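## Task

The liquid handler stopped because the 200 uL tip rack at D2 is used up (log: OUT OF TIPS, REPLACE RACK D2; panel strip 'OUT OF TIPS D2' lit). Loaded on the deck: D1 open 96-well plate B33 with samples, D2 200 uL tip rack with no cover, D3 open 12-trough reservoir C16, D4 nothing, D5 open 96-well plate R38 with samples. This record shows what was loaded, not how things sit now. Move the spent rack from D2 into WASTE. Take a full 200 uL rack from SHELF, take its cover off and drop that cover in WASTE, and set the rack on D2 seated and level inside the locators, with well A1 at the corner engraved 'A1'. Never carry labware or a cover in the gripper above the reservoir or either open plate. Everything else on D1 to D5 and on SHELF must be left as it was. When done, release and pull the hand clear (resting against RESUME or its box is fine), then press RESUME; the scene ends when it goes down. Do not press it if D2 is empty, holds anything other than the full rack, or has a cover on that rack, or if any item on D1 to D5 is not seated. Pressing while any required change is still wrong is worse than not pressing.

## Robot and tools

Robot: one arm (URDF name big_yam) with six revolute joints (waist, shoulder, elbow, wrist pitch, wrist yaw, wrist roll) and a two-finger parallel gripper driven by one number. The wrist carries a camera. The fingers point along the gripper's +z axis and close along its y axis. end_effector_position is the point midway between the finger pads, roughly 1 cm short of the fingertips.

Frame: scene frame, origin on the table surface under the arm base, +z up, +y to the left when facing along +x. The base may be slightly tilted. Positions are metres, orientations are quaternions written w first (qw, qx, qy, qz). Reported hand position can be a bit wrong, worse at long reach, and motions usually finish a centimetre or more off, typically low.

Deck layout: D1 to D5 sit side by side, D1 on the left seen from the base. SHELF holds labware, WASTE is a free-standing bin that must stay upright with nothing poking over its rim (dropping an item from the rim is allowed), RG is a spare nest for regripping, RESUME is a key on its own box, pressed by pushing horizontally straight into the box until it latches. Plates and tip racks carry ID labels on the short end next to column 1 and on the long side next to row H; racks also show their size (200 or 1000). Well A1 is at the labelled short end, in the corner opposite the labelled long side.

execute_actions(actions): actions is a list of actions; each action is a list of up to 15 rows, each row used for one 1/30 s control step; if fewer than 15 rows, the last row is repeated to fill 15 steps (0.5 s). A row is 8 numbers: x, y, z, qw, qx, qy, qz, opening. x, y, z and the quaternion are an absolute pose target for the gripper in the scene frame (metres). opening is from -1 (closed) to +1 (fully open, 0.094 m). An empty list just returns the current state and images. A target more than 0.6 m from the gripper, along any gripper axis, gets the action refused; if the first action fails this, or any action is malformed, nothing runs. Each step the command is clipped to 70 mm and 16 degrees from the measured pose, so far targets need several actions; the arm stops at the last clipped pose. Repeat the desired quaternion in every row rather than copying a drifted reported one. Commands of a few mm may produce no motion.

move(target, speed, blocking): target is one 8-number row as above, an absolute scene-frame pose plus opening (opening applied at the start). The hand follows a straight path; speed is the top path speed in m/s, 0.002 to 0.5, default 0.25 (rotation up to twice that in rad/s). Path time 0.5 to 10 s; longer paths stop early. It does not avoid obstacles and can overshoot speed near full stretch. Faster contacts and targets set deeper past contact press harder. blocking=false returns after 0.5 s; then use wait(0) or stop before new commands. The result adds a move: line (done, off_target, moving, held, fault) with limits (paced = pose clipped, held = a check blocked steps) and the distance left to target.

wait(seconds): 0 to 10 s, holds the last command; a running move continues. stop(): brakes a running move (needs braking room; fingers keep going). zoom_image(camera, region): camera is cam_head_left, cam_head_right or cam_wrist; region is [x0, y0, x1, y1] pixels of that camera's latest image, at most 504 by 504. read_manual(section): returns licence texts only. finished_scene(scene): ends scene 1 or 2, irreversible.

Results: state line with end_effector_position and end_effector_quat_wxyz; Joint positions and Joint velocities (six joints in rad, rad/s, then finger gap in m); joint torques (offset, noisy); grip_measured (finger opening on the command scale, error up to about 1 mm); Hand target (pose the controller drives toward); pose unreachable (clearance check changed or blocked the command); FAULT, MOTOR HOT (from 85 °C) and OVER-TEMPERATURE FAULT (100 °C, arm drops). Images come from cam_head_left, cam_head_right, cam_wrist, each 672x504, with calibration data given.

Gripping: command an opening about 0.03 below grip_measured for a firm hold, less for a lighter one. Pads push about 50 to 62 N, less on thin parts.

Avoid: carrying any item over the reservoir or open plates, disturbing other labware, knocking anything off the table, tipping WASTE, hard or fast impacts, drops, long loaded holds (motor heat), and pressing RESUME before everything is correct. Loose objects may get brief random pushes. Release and back off before pressing RESUME.

Each tool is called after "Call:" as a command line: name --argument value for each argument, lists and objects as JSON in quotes; but a table of rows of numbers goes row by row, as --pt "numbers of a row", without its own name.

## Session

Call:
execute_actions --actions '[]'

Scene clock: 0.00 s.
end_effector_position=(+0.3451, -0.4756, +0.3493) grip_measured=+1.000 end_effector_quat_wxyz=(+0.533, +0.569, +0.583, +0.229)
Joint positions: [-1.548  0.625  0.675  0.633 -1.007  1.389  0.094]
Joint velocities: [-0.005 -0.005  0.012 -0.012 -0.007 -0.037  0.   ]
Joint torques (N m, as the arm reports them, + toward a larger angle): no reading
Motor temperatures (°C, as the motors report them): [27 25 28 24 26 26]
Hand target: +0.349, -0.480, +0.355; +0.537, +0.564, +0.585, +0.228

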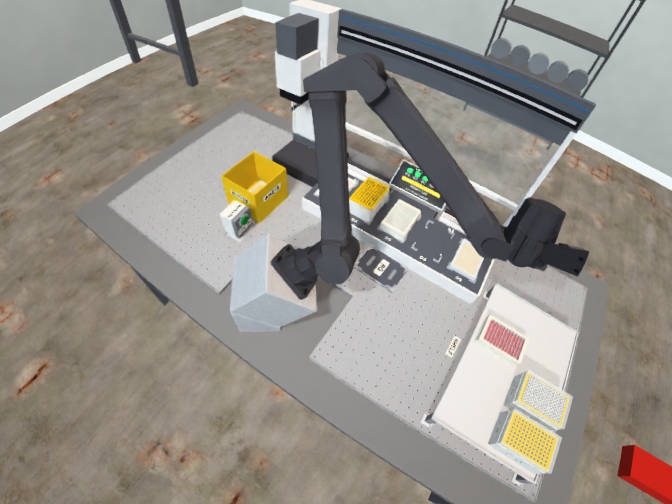

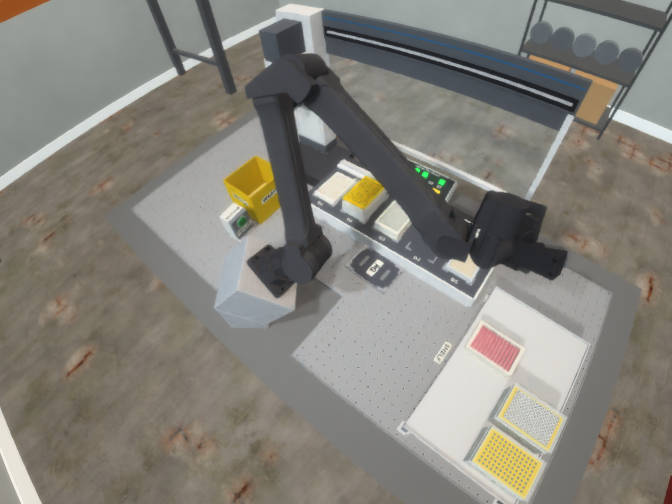

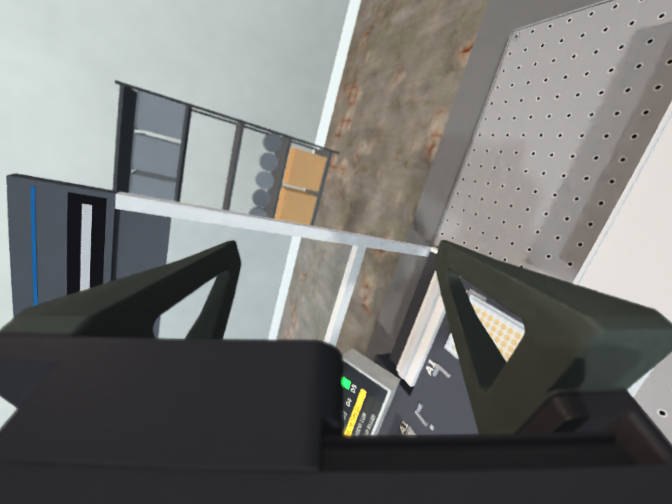

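Call:
zoom_image --camera "cam_head_left" --region '[410, 270, 610, 500]'

Call:
zoom_image --camera "cam_head_left" --region '[290, 150, 510, 310]'

Call:
zoom_image --camera "cam_head_right" --region '[200, 140, 420, 300]'

Call:
zoom_image --camera "cam_head_right" --region '[390, 280, 600, 504]'

Region (410, 270, 610, 500) of cam_head_left's 672x504 image, scaled by 2.191, with more detail than that image has; it fills the left 438 columns of this view, and the rest is white.

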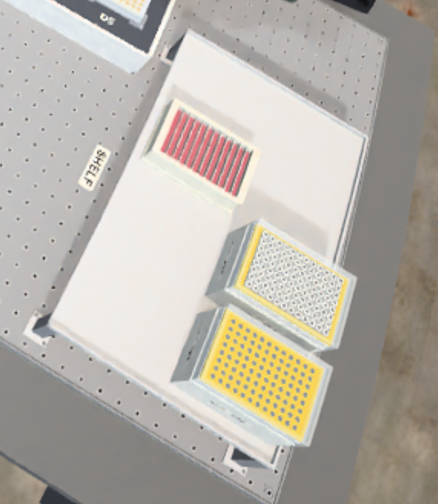

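Region (290, 150, 510, 310) of cam_head_left's 672x504 image, scaled by 2.291, with more detail than that image has; it fills the top 367 rows of this view, and the rest is white.

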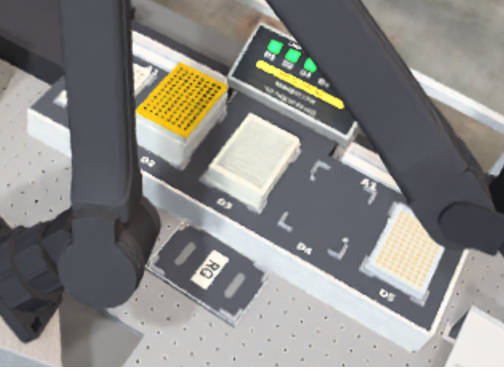

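Region (200, 140, 420, 300) of cam_head_right's 672x504 image, scaled by 2.291, with more detail than that image has; it fills the top 367 rows of this view, and the rest is white.

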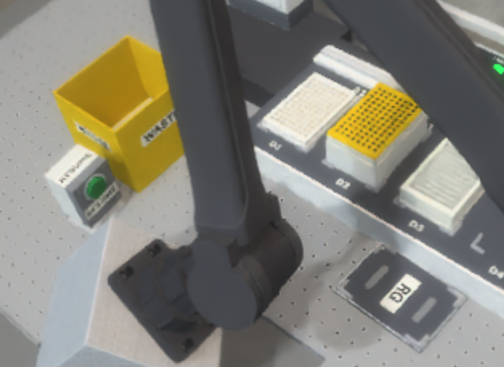

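Region (390, 280, 600, 504) of cam_head_right's 672x504 image, scaled by 2.250, with more detail than that image has; it fills the left 472 columns of this view, and the rest is white.

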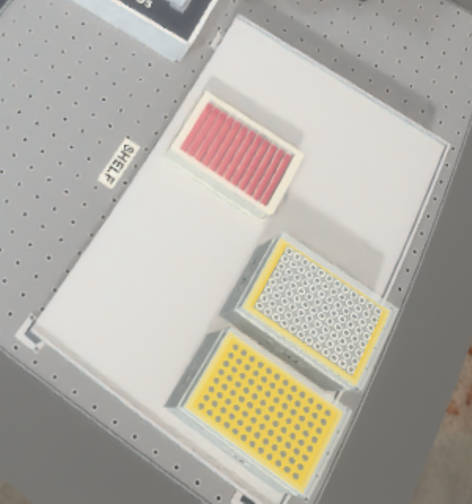

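Call:
move --target '[0.33,-0.02,0.32,0,0,1,0,1]' --speed 0.35

Scene clock: 24.43 s.
end_effector_position=(+0.3208, -0.0164, +0.3051) grip_measured=+1.000 end_effector_quat_wxyz=(-0.012, -0.018, +1.000, -0.023)
Joint positions: [ 0.829  1.08   0.893 -1.677  0.757  0.998  0.094]
Joint velocities: [-0.005 -0.005  0.007 -0.022 -0.007  0.037  0.   ]
Joint torques (N m, as the arm reports them, + toward a larger angle): [ 5.03 -0.89 10.09 -0.34  0.07  0.13]
Motor temperatures (°C, as the motors report them): [27 25 31 24 26 26]
Hand target: +0.334, -0.017, +0.320; -0.002, +0.001, +1.000, -0.007
Off the commanded pose: 0.018 m, 4 deg.
joint sent to its limit — the command would take joint 4 (wrist pitch) past its lower limit, so that joint was sent only as far as its limit.
move: off_target
camera_calibration (this result's frames):
cam_wrist: T_world_to_cam=[[0.036786, -0.998461, 0.0415066, -0.0382376], [-0.794114, -0.00399252, 0.607756, 0.0785344], [-0.606655, -0.0553179, -0.793038, 0.562468], [0, 0, 0, 1]] pos_world=[0.404996, -0.00675065, 0.399916]

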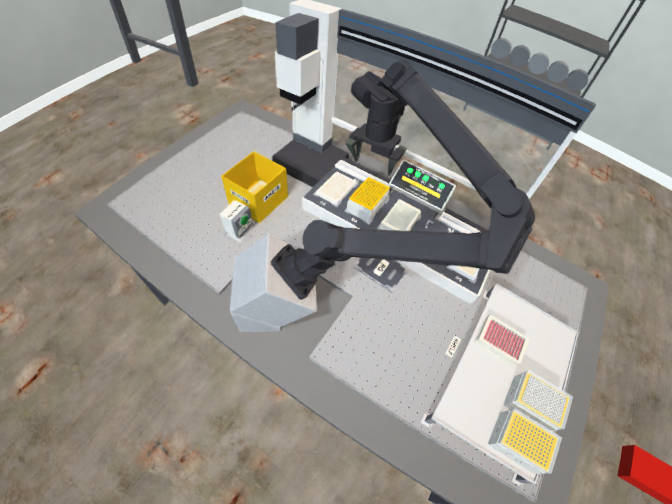

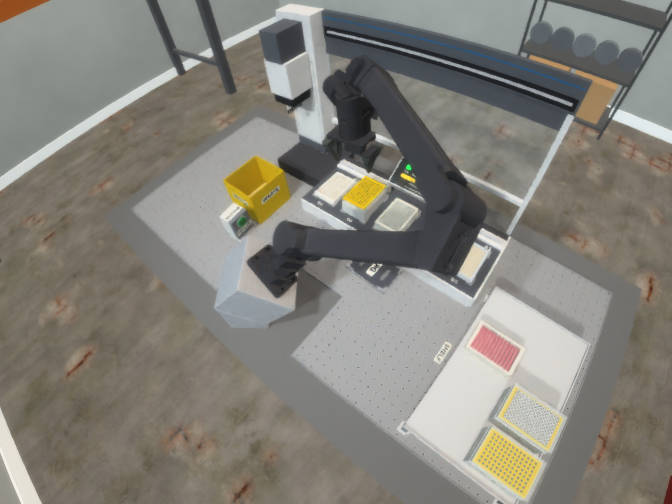

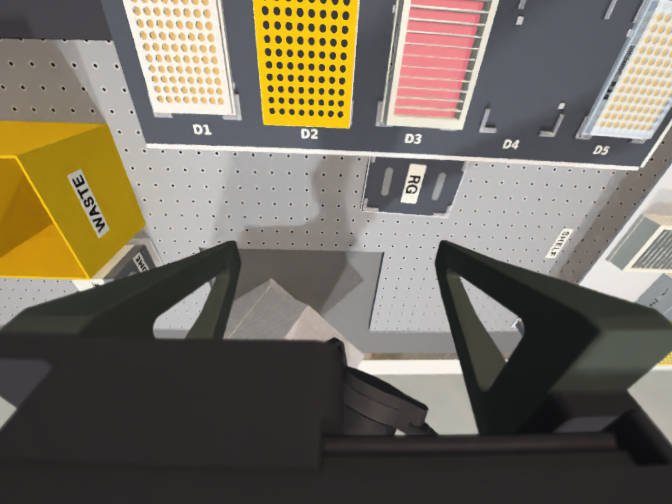

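Call:
move --target '[0.405,0.008,0.2,0,0,1,0,1]'

Scene clock: 36.80 s.
end_effector_position=(+0.4093, +0.0071, +0.2058) grip_measured=+1.000 end_effector_quat_wxyz=(+0.006, +0.008, +1.000, +0.007)
Joint positions: [ 0.476  1.215  0.886 -1.098  0.765  0.495  0.094]
Joint velocities: [-0.015  0.005  0.012  0.012  0.007 -0.051  0.   ]
Joint torques (N m, as the arm reports them, + toward a larger angle): [ 5.32 -5.86  4.95  0.49  0.   -0.17]
Motor temperatures (°C, as the motors report them): [27 25 31 24 26 26]
Hand target: +0.403, +0.007, +0.198; -0.000, -0.000, +1.000, +0.004
Off the commanded pose: 0.007 m, 1 deg.
move: done
camera_calibration (this result's frames):
cam_wrist: T_world_to_cam=[[-0.0154979, -0.99972, -0.0178545, 0.0196588], [-0.816451, 0.00234458, 0.57741, 0.22455], [-0.577207, 0.023526, -0.816259, 0.530818], [0, 0, 0, 1]] pos_world=[0.490031, 0.00663883, 0.303979]

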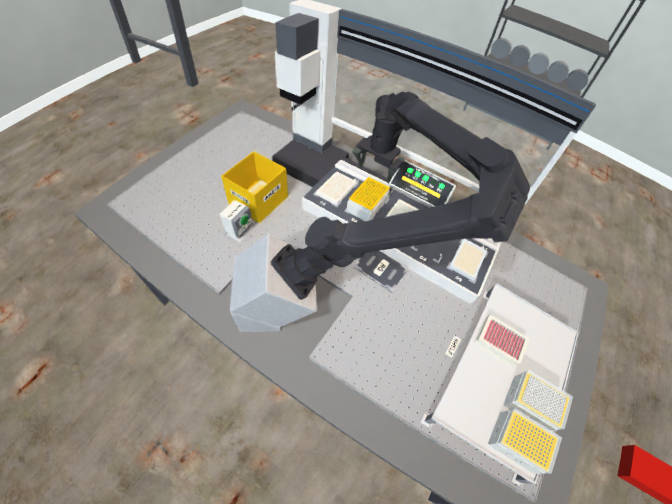

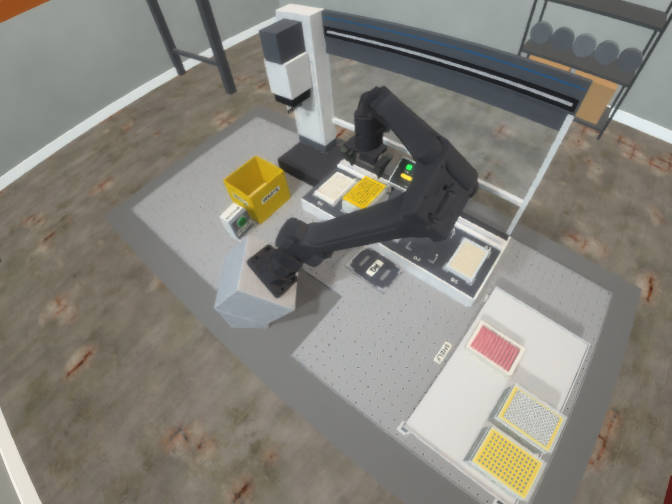

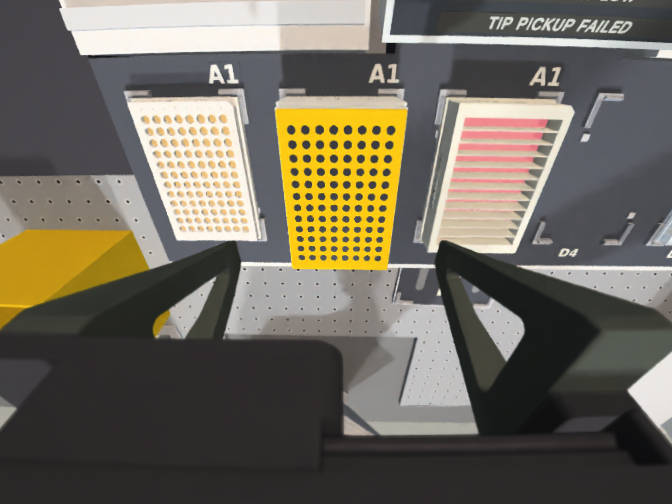

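Call:
move --target '[0.399,0.009,0.135,0,0,1,0,1]' --speed 0.15

Scene clock: 42.07 s.
end_effector_position=(+0.4037, +0.0080, +0.1449) grip_measured=+1.000 end_effector_quat_wxyz=(+0.010, +0.009, +1.000, +0.005)
Joint positions: [ 0.357  1.257  0.781 -0.834  0.748  0.332  0.094]
Joint velocities: [-0.005 -0.015 -0.007 -0.002 -0.051  0.022  0.   ]
Joint torques (N m, as the arm reports them, + toward a larger angle): [ 5.22 -5.74  4.64  0.5  -0.01 -0.16]
Motor temperatures (°C, as the motors report them): [27 25 30 24 26 26]
Hand target: +0.397, +0.008, +0.136; +0.000, +0.000, +1.000, +0.001
Off the commanded pose: 0.011 m, 2 deg.
move: off_target
camera_calibration (this result's frames):
cam_wrist: T_world_to_cam=[[-0.0186992, -0.999732, -0.0136375, 0.0201195], [-0.820562, 0.00755192, 0.571508, 0.257655], [-0.571252, 0.0218772, -0.820483, 0.476061], [0, 0, 0, 1]] pos_world=[0.483749, 0.00775342, 0.243622]

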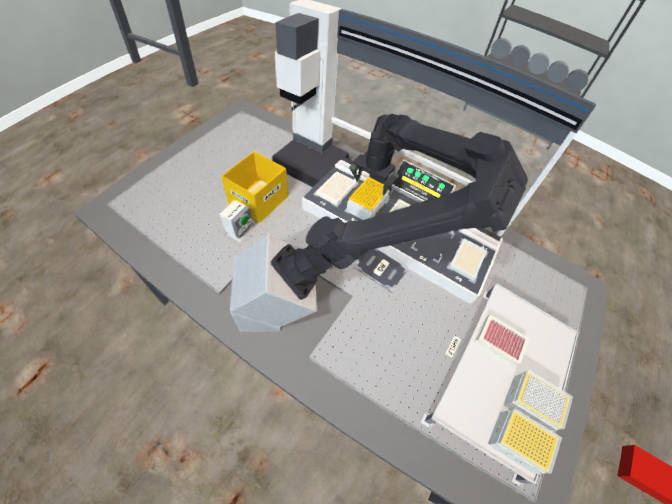

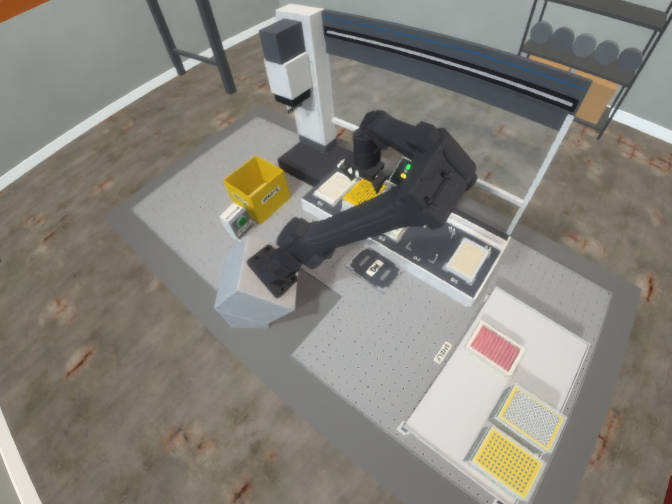

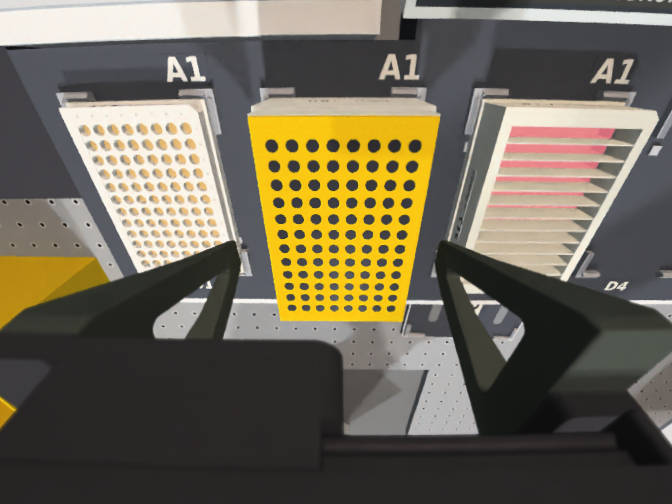

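Call:
move --target '[0.398,0.006,0.09,0,0,1,0,1]' --speed 0.08

Call:
execute_actions --actions '[[[0.398,0.006,0.09,0,0,1,0,0.7]],[[0.398,0.006,0.09,0,0,1,0,0.7]]]'

Scene clock: 46.40 s.
end_effector_position=(+0.4055, +0.0055, +0.1014) grip_measured=+1.000 end_effector_quat_wxyz=(+0.013, +0.010, +1.000, +0.005)
Joint positions: [ 0.263  1.314  0.737 -0.645  0.722  0.209  0.094]
Joint velocities: [-0.005  0.015  0.002 -0.002  0.066 -0.007  0.   ]
Joint torques (N m, as the arm reports them, + toward a larger angle): [ 5.18 -6.13  3.86  0.55 -0.05 -0.16]
Motor temperatures (°C, as the motors report them): [27 25 30 24 26 26]
Hand target: +0.397, +0.006, +0.091; +0.000, +0.000, +1.000, +0.001
Off the commanded pose: 0.014 m, 2 deg.
move: off_target
camera_calibration (this result's frames):
cam_wrist: T_world_to_cam=[[-0.020445, -0.999705, -0.013146, 0.0177008], [-0.823392, 0.00937803, 0.567395, 0.285506], [-0.567104, 0.0224247, -0.823341, 0.44006], [0, 0, 0, 1]] pos_world=[0.485005, 0.00514983, 0.200557]

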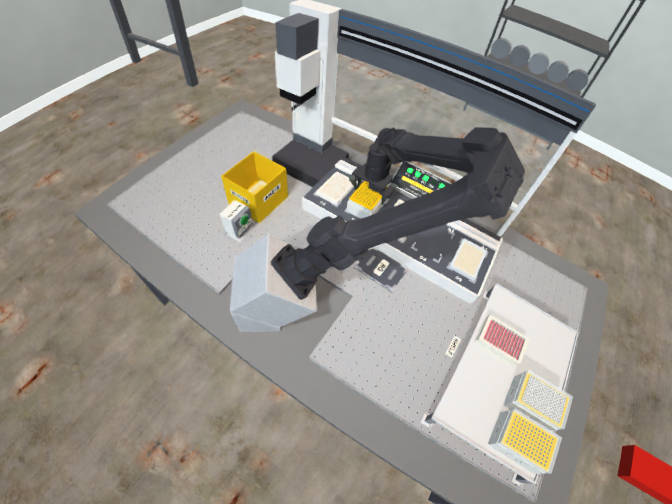

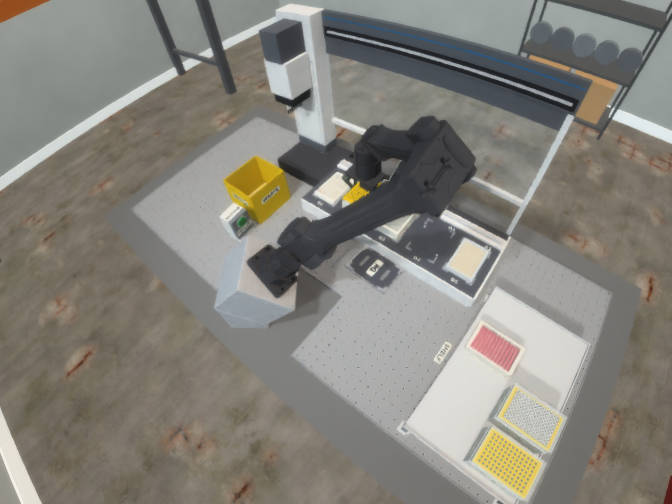

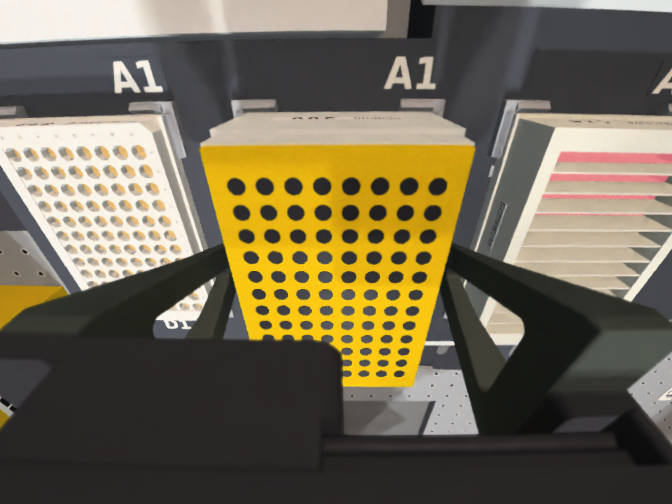

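Scene clock: 47.40 s.
end_effector_position=(+0.4054, +0.0056, +0.1014) grip_measured=+0.792 end_effector_quat_wxyz=(+0.013, +0.009, +1.000, +0.005)
Joint positions: [ 0.263  1.314  0.737 -0.645  0.721  0.207  0.084]
Joint velocities: [-0.005  0.005  0.007 -0.012 -0.037 -0.022  0.001]
Joint torques (N m, as the arm reports them, + toward a larger angle): [ 5.04 -6.17  4.05  0.52  0.05 -0.18]
Motor temperatures (°C, as the motors report them): [27 25 30 24 26 26]
Hand target: +0.397, +0.006, +0.091; -0.000, +0.000, +1.000, +0.000
Off the commanded pose: 0.014 m, 2 deg.
camera_calibration (this result's frames):
cam_wrist: T_world_to_cam=[[-0.0181481, -0.999745, -0.0134618, 0.0168659], [-0.823383, 0.00730597, 0.567439, 0.285499], [-0.567196, 0.0213822, -0.823305, 0.440091], [0, 0, 0, 1]] pos_world=[0.484998, 0.00536567, 0.200553]

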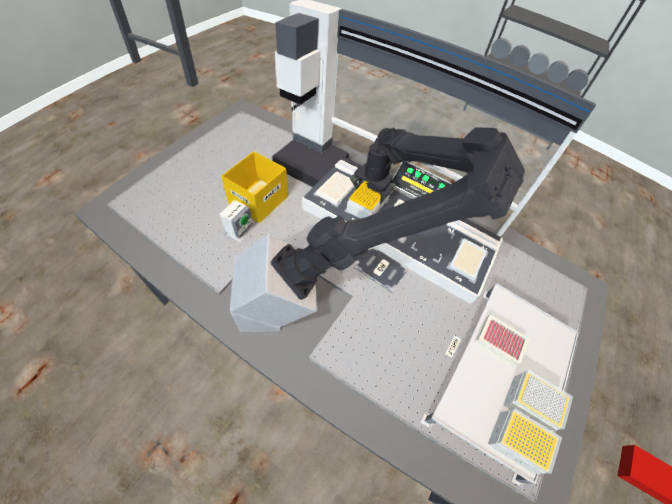

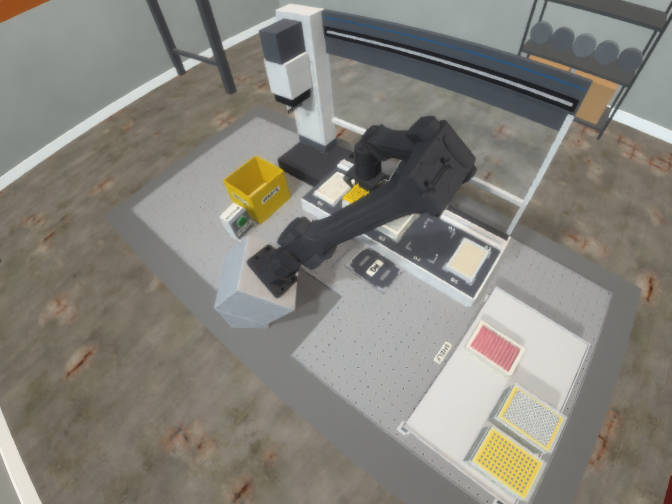

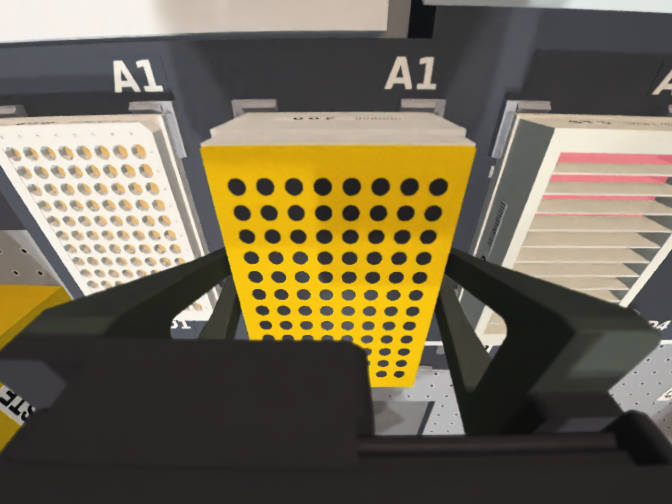

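Call:
move --target '[0.402,0.006,0.145,0,0,1,0,0.75]' --speed 0.12

Call:
move --target '[0.245,0.006,0.16,0,0,1,0,0.75]' --speed 0.15

Call:
move --target '[0.24,0.19,0.23,0,0,1,0,0.75]' --speed 0.15

Scene clock: 61.93 s.
end_effector_position=(+0.3804, +0.0082, +0.1318) grip_measured=+0.792 end_effector_quat_wxyz=(-0.019, -0.022, +1.000, -0.006)
Joint positions: [ 0.348  1.277  0.749 -0.858  0.749  0.316  0.084]
Joint velocities: [ 0.005 -0.005 -0.007  0.002 -0.007  0.051 -0.001]
Joint torques (N m, as the arm reports them, + toward a larger angle): [ 6.49 -7.92  8.24 -0.36  0.25  0.11]
Motor temperatures (°C, as the motors report them): [27 25 29 24 26 26]
Hand target: +0.402, +0.006, +0.145; -0.000, -0.000, +1.000, -0.001
Off the commanded pose: 0.025 m, 3 deg.
move: off_target
camera_calibration (this result's frames):
cam_wrist: T_world_to_cam=[[0.043182, -0.999031, 0.00847504, -0.00682185], [-0.78582, -0.0287253, 0.617788, 0.227047], [-0.616946, -0.0333372, -0.786299, 0.465319], [0, 0, 0, 1]] pos_world=[0.465789, 0.0152192, 0.225671]

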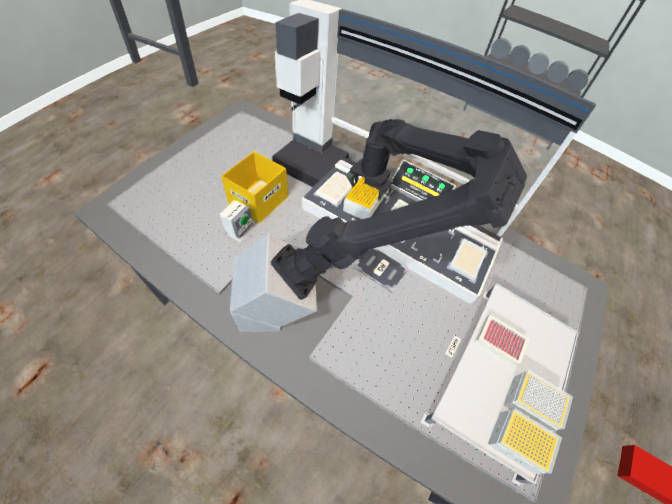

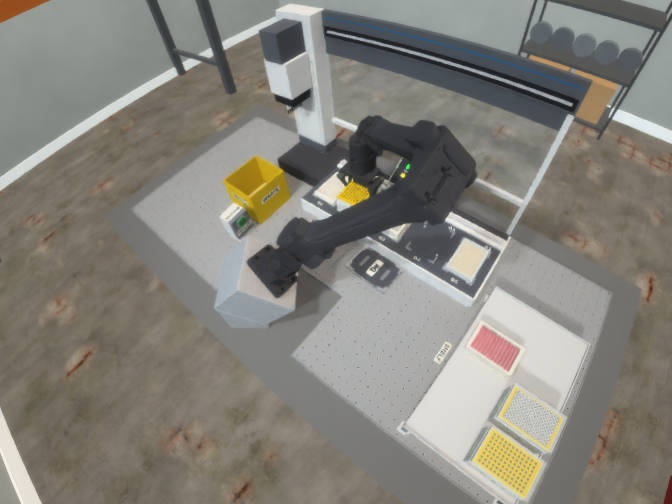

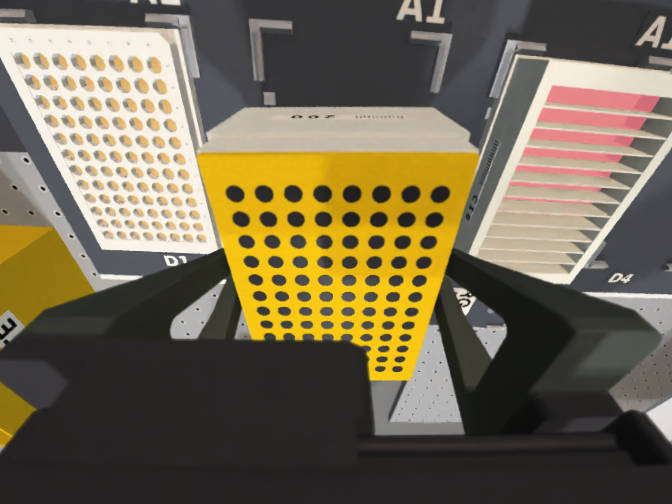

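Scene clock: 63.47 s.
end_effector_position=(+0.2493, +0.0061, +0.1616) grip_measured=+0.792 end_effector_quat_wxyz=(-0.001, -0.001, +1.000, -0.001)
Joint positions: [ 0.596  1.003  0.45  -1.021  0.779  0.666  0.084]
Joint velocities: [-0.005  0.005 -0.002  0.012 -0.022 -0.037  0.001]
Joint torques (N m, as the arm reports them, + toward a larger angle): [ 3.85 -1.37  5.31 -0.25  0.28  0.14]
Motor temperatures (°C, as the motors report them): [27 25 29 24 26 26]
Hand target: +0.246, +0.006, +0.162; -0.000, -0.000, +1.000, -0.002
Off the commanded pose: 0.005 m, 0 deg.
move: done
camera_calibration (this result's frames):
cam_wrist: T_world_to_cam=[[0.00149732, -0.999997, -0.00180467, 0.00854746], [-0.80785, -0.00227326, 0.589383, 0.115466], [-0.589386, 0.000575408, -0.807851, 0.40424], [0, 0, 0, 1]] pos_world=[0.33152, 0.00857732, 0.258528]

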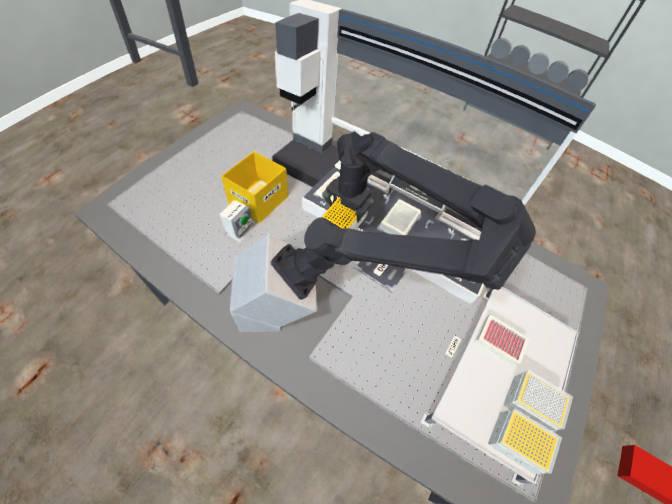

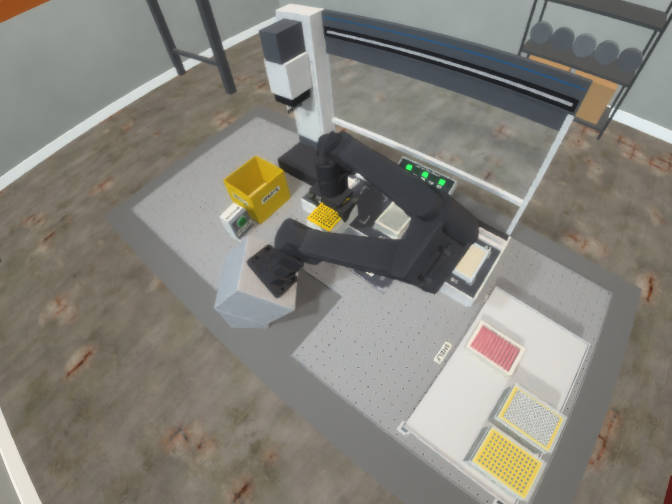

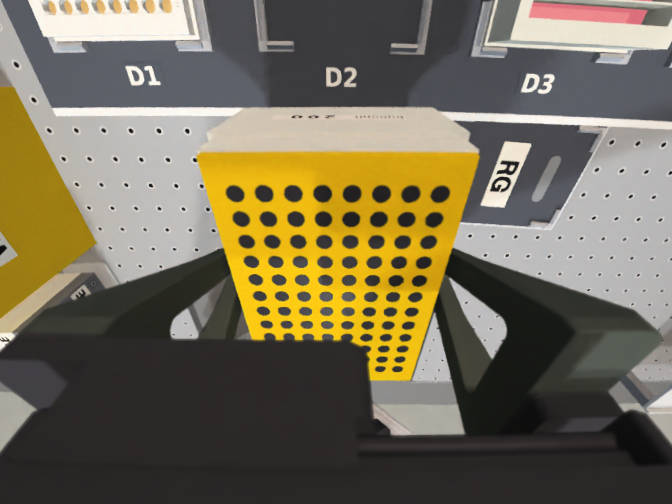

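Scene clock: 65.23 s.
end_effector_position=(+0.2319, +0.1749, +0.2164) grip_measured=+0.792 end_effector_quat_wxyz=(-0.003, -0.013, +1.000, -0.015)
Joint positions: [ 1.05   1.629  0.763 -1.154  0.688  1.264  0.084]
Joint velocities: [-0.005 -0.024 -0.002  0.002  0.051  0.022  0.001]
Joint torques (N m, as the arm reports them, + toward a larger angle): [ 7.78 -3.57  9.69 -0.29  0.08  0.12]
Motor temperatures (°C, as the motors report them): [27 25 29 24 26 26]
Hand target: +0.242, +0.187, +0.227; +0.001, +0.001, +1.000, -0.005
Off the commanded pose: 0.022 m, 2 deg.
move: off_target
camera_calibration (this result's frames):
cam_wrist: T_world_to_cam=[[0.0266354, -0.999269, 0.0274301, 0.165259], [-0.805645, -0.00521352, 0.592376, 0.0687879], [-0.5918, -0.0378771, -0.805194, 0.444873], [0, 0, 0, 1]] pos_world=[0.314293, 0.182347, 0.312928]

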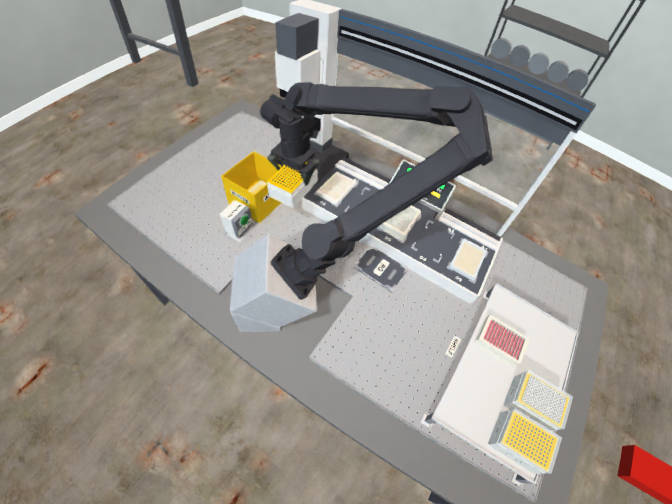

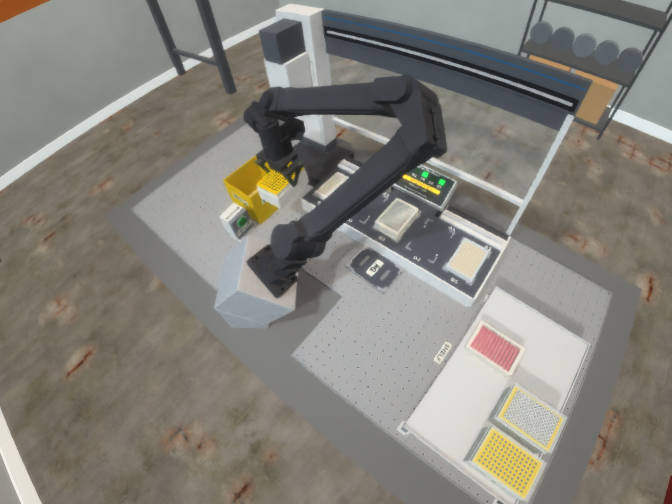

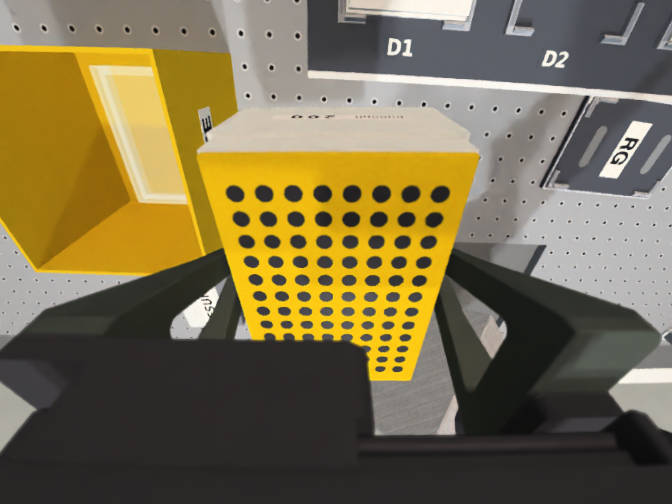

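Call:
move --target '[0.25,0.365,0.235,0,0,1,0,0.75]' --speed 0.15

Scene clock: 70.73 s.
end_effector_position=(+0.2466, +0.3494, +0.2223) grip_measured=+0.792 end_effector_quat_wxyz=(-0.003, -0.009, +1.000, -0.010)
Joint positions: [ 1.119  2.093  1.203 -1.164  0.653  1.343  0.084]
Joint velocities: [-0.005  0.005 -0.002  0.002  0.007 -0.037  0.   ]
Joint torques (N m, as the arm reports them, + toward a larger angle): [11.69 -9.88 10.09 -0.32  0.05  0.11]
Motor temperatures (°C, as the motors report them): [28 25 30 24 26 26]
Hand target: +0.251, +0.364, +0.232; +0.000, +0.000, +1.000, -0.000
Off the commanded pose: 0.020 m, 2 deg.
move: off_target
camera_calibration (this result's frames):
cam_wrist: T_world_to_cam=[[0.0177831, -0.99972, 0.015585, 0.344014], [-0.805419, -0.00508729, 0.592685, 0.0779076], [-0.59244, -0.0230922, -0.805284, 0.459972], [0, 0, 0, 1]] pos_world=[0.329136, 0.354936, 0.318872]

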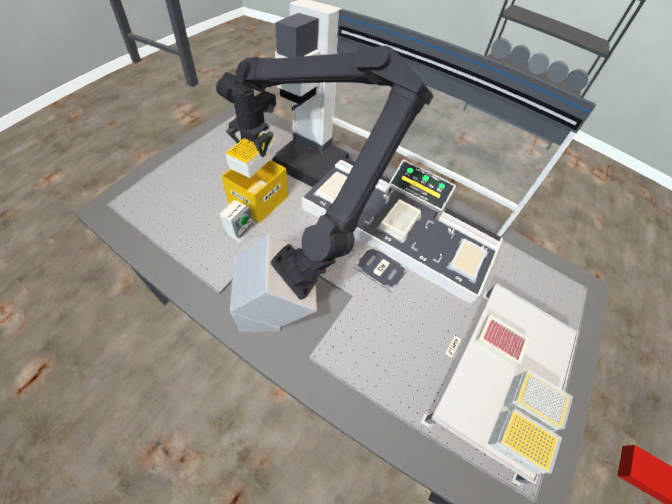

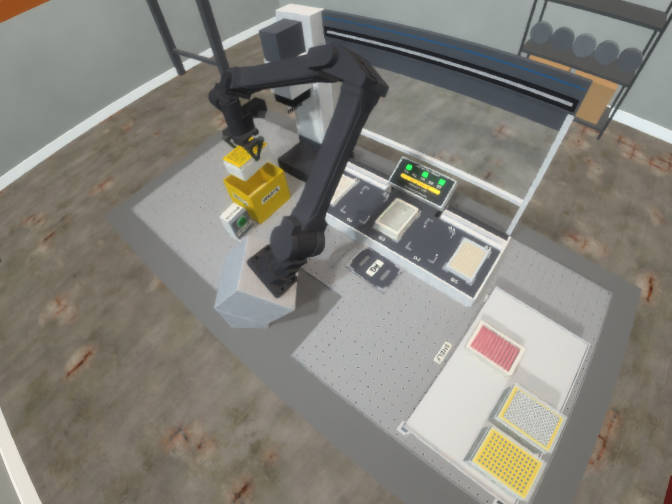

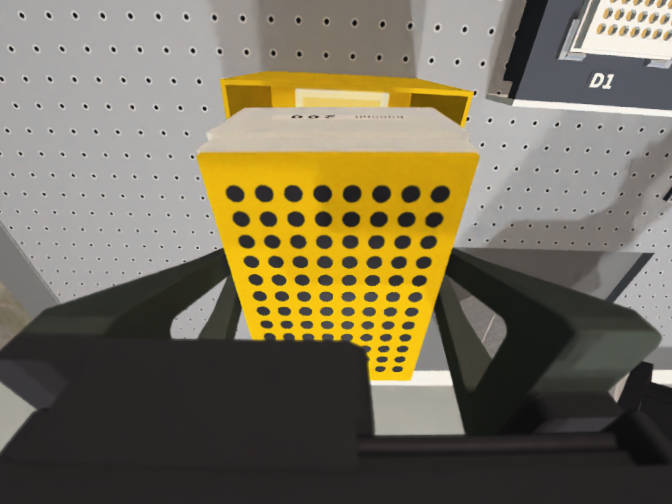

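Call:
move --target '[0.236,0.342,0.17,0,0,1,0,0.75]' --speed 0.1

Scene clock: 76.23 s.
end_effector_position=(+0.2377, +0.3453, +0.1835) grip_measured=+0.792 end_effector_quat_wxyz=(+0.005, +0.007, +1.000, +0.011)
Joint positions: [ 1.082  2.093  1.096 -0.976  0.674  1.298  0.084]
Joint velocities: [-0.005 -0.015 -0.007 -0.017 -0.037 -0.022  0.   ]
Joint torques (N m, as the arm reports them, + toward a larger angle): [ 9.58 -9.78  5.49  0.44  0.3  -0.15]
Motor temperatures (°C, as the motors report them): [28 25 31 24 26 26]
Hand target: +0.235, +0.341, +0.171; -0.001, -0.000, +1.000, +0.000
Off the commanded pose: 0.014 m, 2 deg.
move: off_target
camera_calibration (this result's frames):
cam_wrist: T_world_to_cam=[[-0.0135141, -0.999599, -0.0248759, 0.355494], [-0.814319, -0.00343473, 0.580407, 0.0975433], [-0.58026, 0.0281006, -0.813947, 0.404333], [0, 0, 0, 1]] pos_world=[0.318853, 0.344325, 0.281334]

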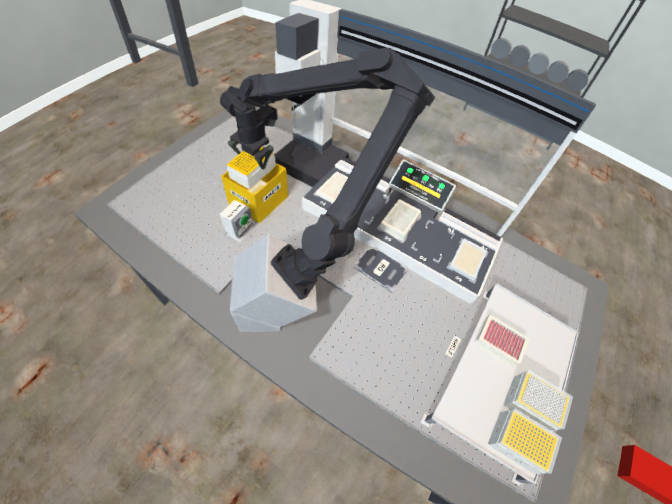

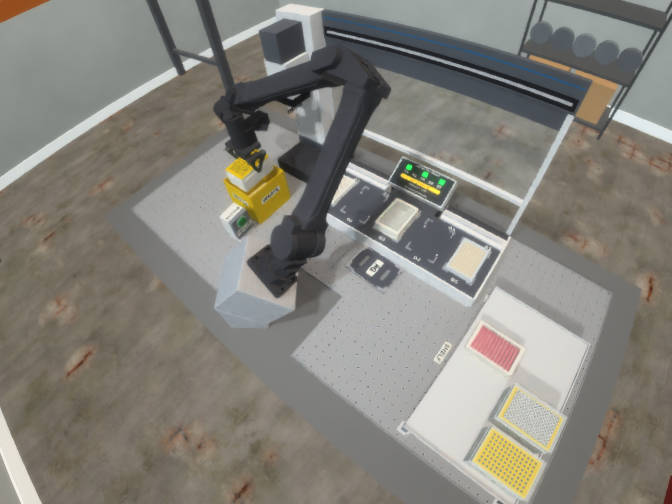

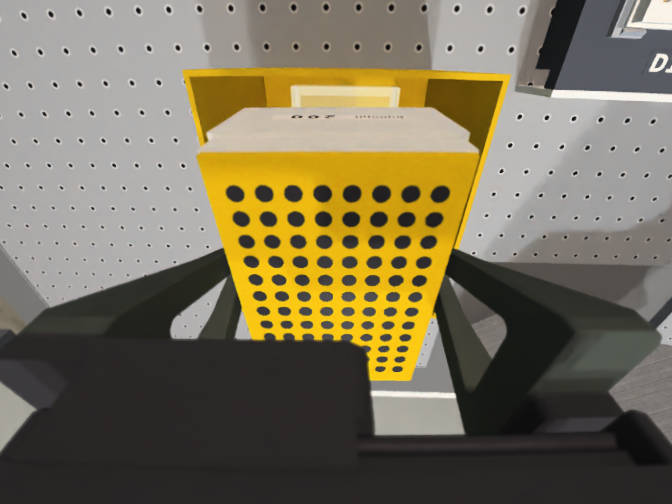

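Call:
move --target '[0.239,0.338,0.115,0,0,1,0,0.75]' --speed 0.08

Scene clock: 80.33 s.
end_effector_position=(+0.2426, +0.3428, +0.1302) grip_measured=+0.792 end_effector_quat_wxyz=(+0.006, +0.009, +1.000, +0.013)
Joint positions: [ 0.996  2.141  1.038 -0.797  0.706  1.193  0.084]
Joint velocities: [-0.005 -0.024 -0.012 -0.002  0.007  0.007  0.001]
Joint torques (N m, as the arm reports them, + toward a larger angle): [ 9.56 -9.67  4.75  0.41  0.3  -0.15]
Motor temperatures (°C, as the motors report them): [28 26 30 24 26 26]
Hand target: +0.237, +0.337, +0.116; -0.001, -0.000, +1.000, +0.001
Off the commanded pose: 0.016 m, 2 deg.
move: off_target
camera_calibration (this result's frames):
cam_wrist: T_world_to_cam=[[-0.0169812, -0.999421, -0.0294827, 0.353167], [-0.816276, -0.00317131, 0.577654, 0.133156], [-0.577413, 0.0338752, -0.815749, 0.361469], [0, 0, 0, 1]] pos_world=[0.323406, 0.34114, 0.228362]

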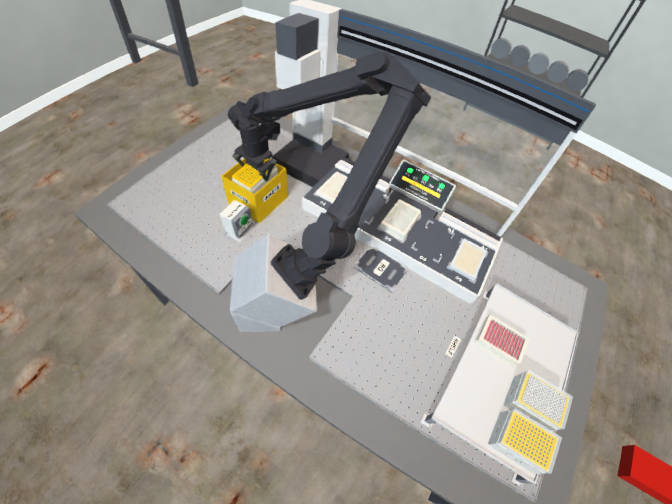

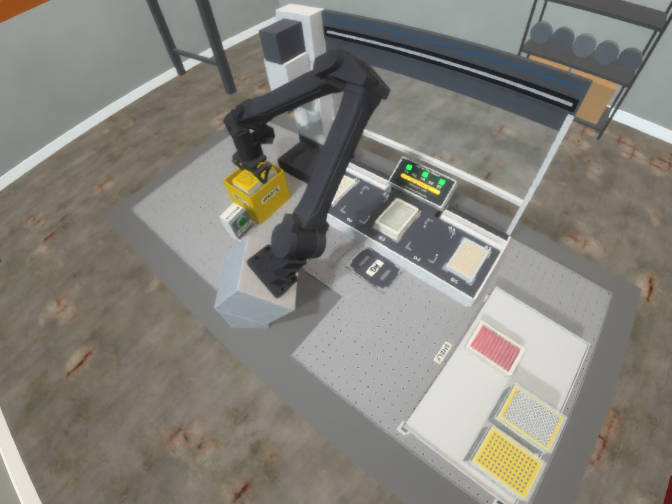

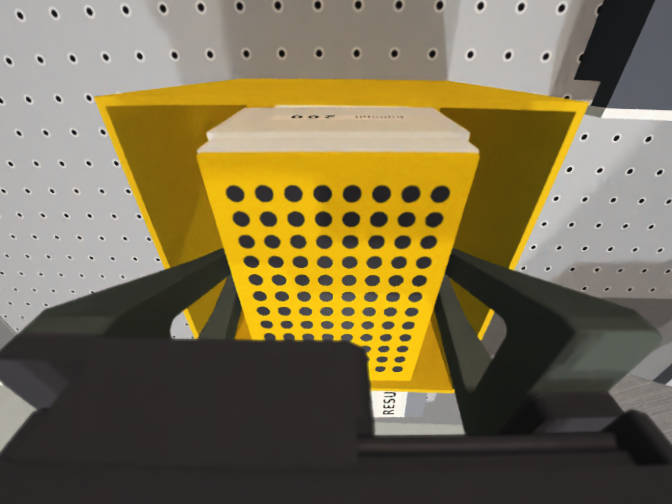

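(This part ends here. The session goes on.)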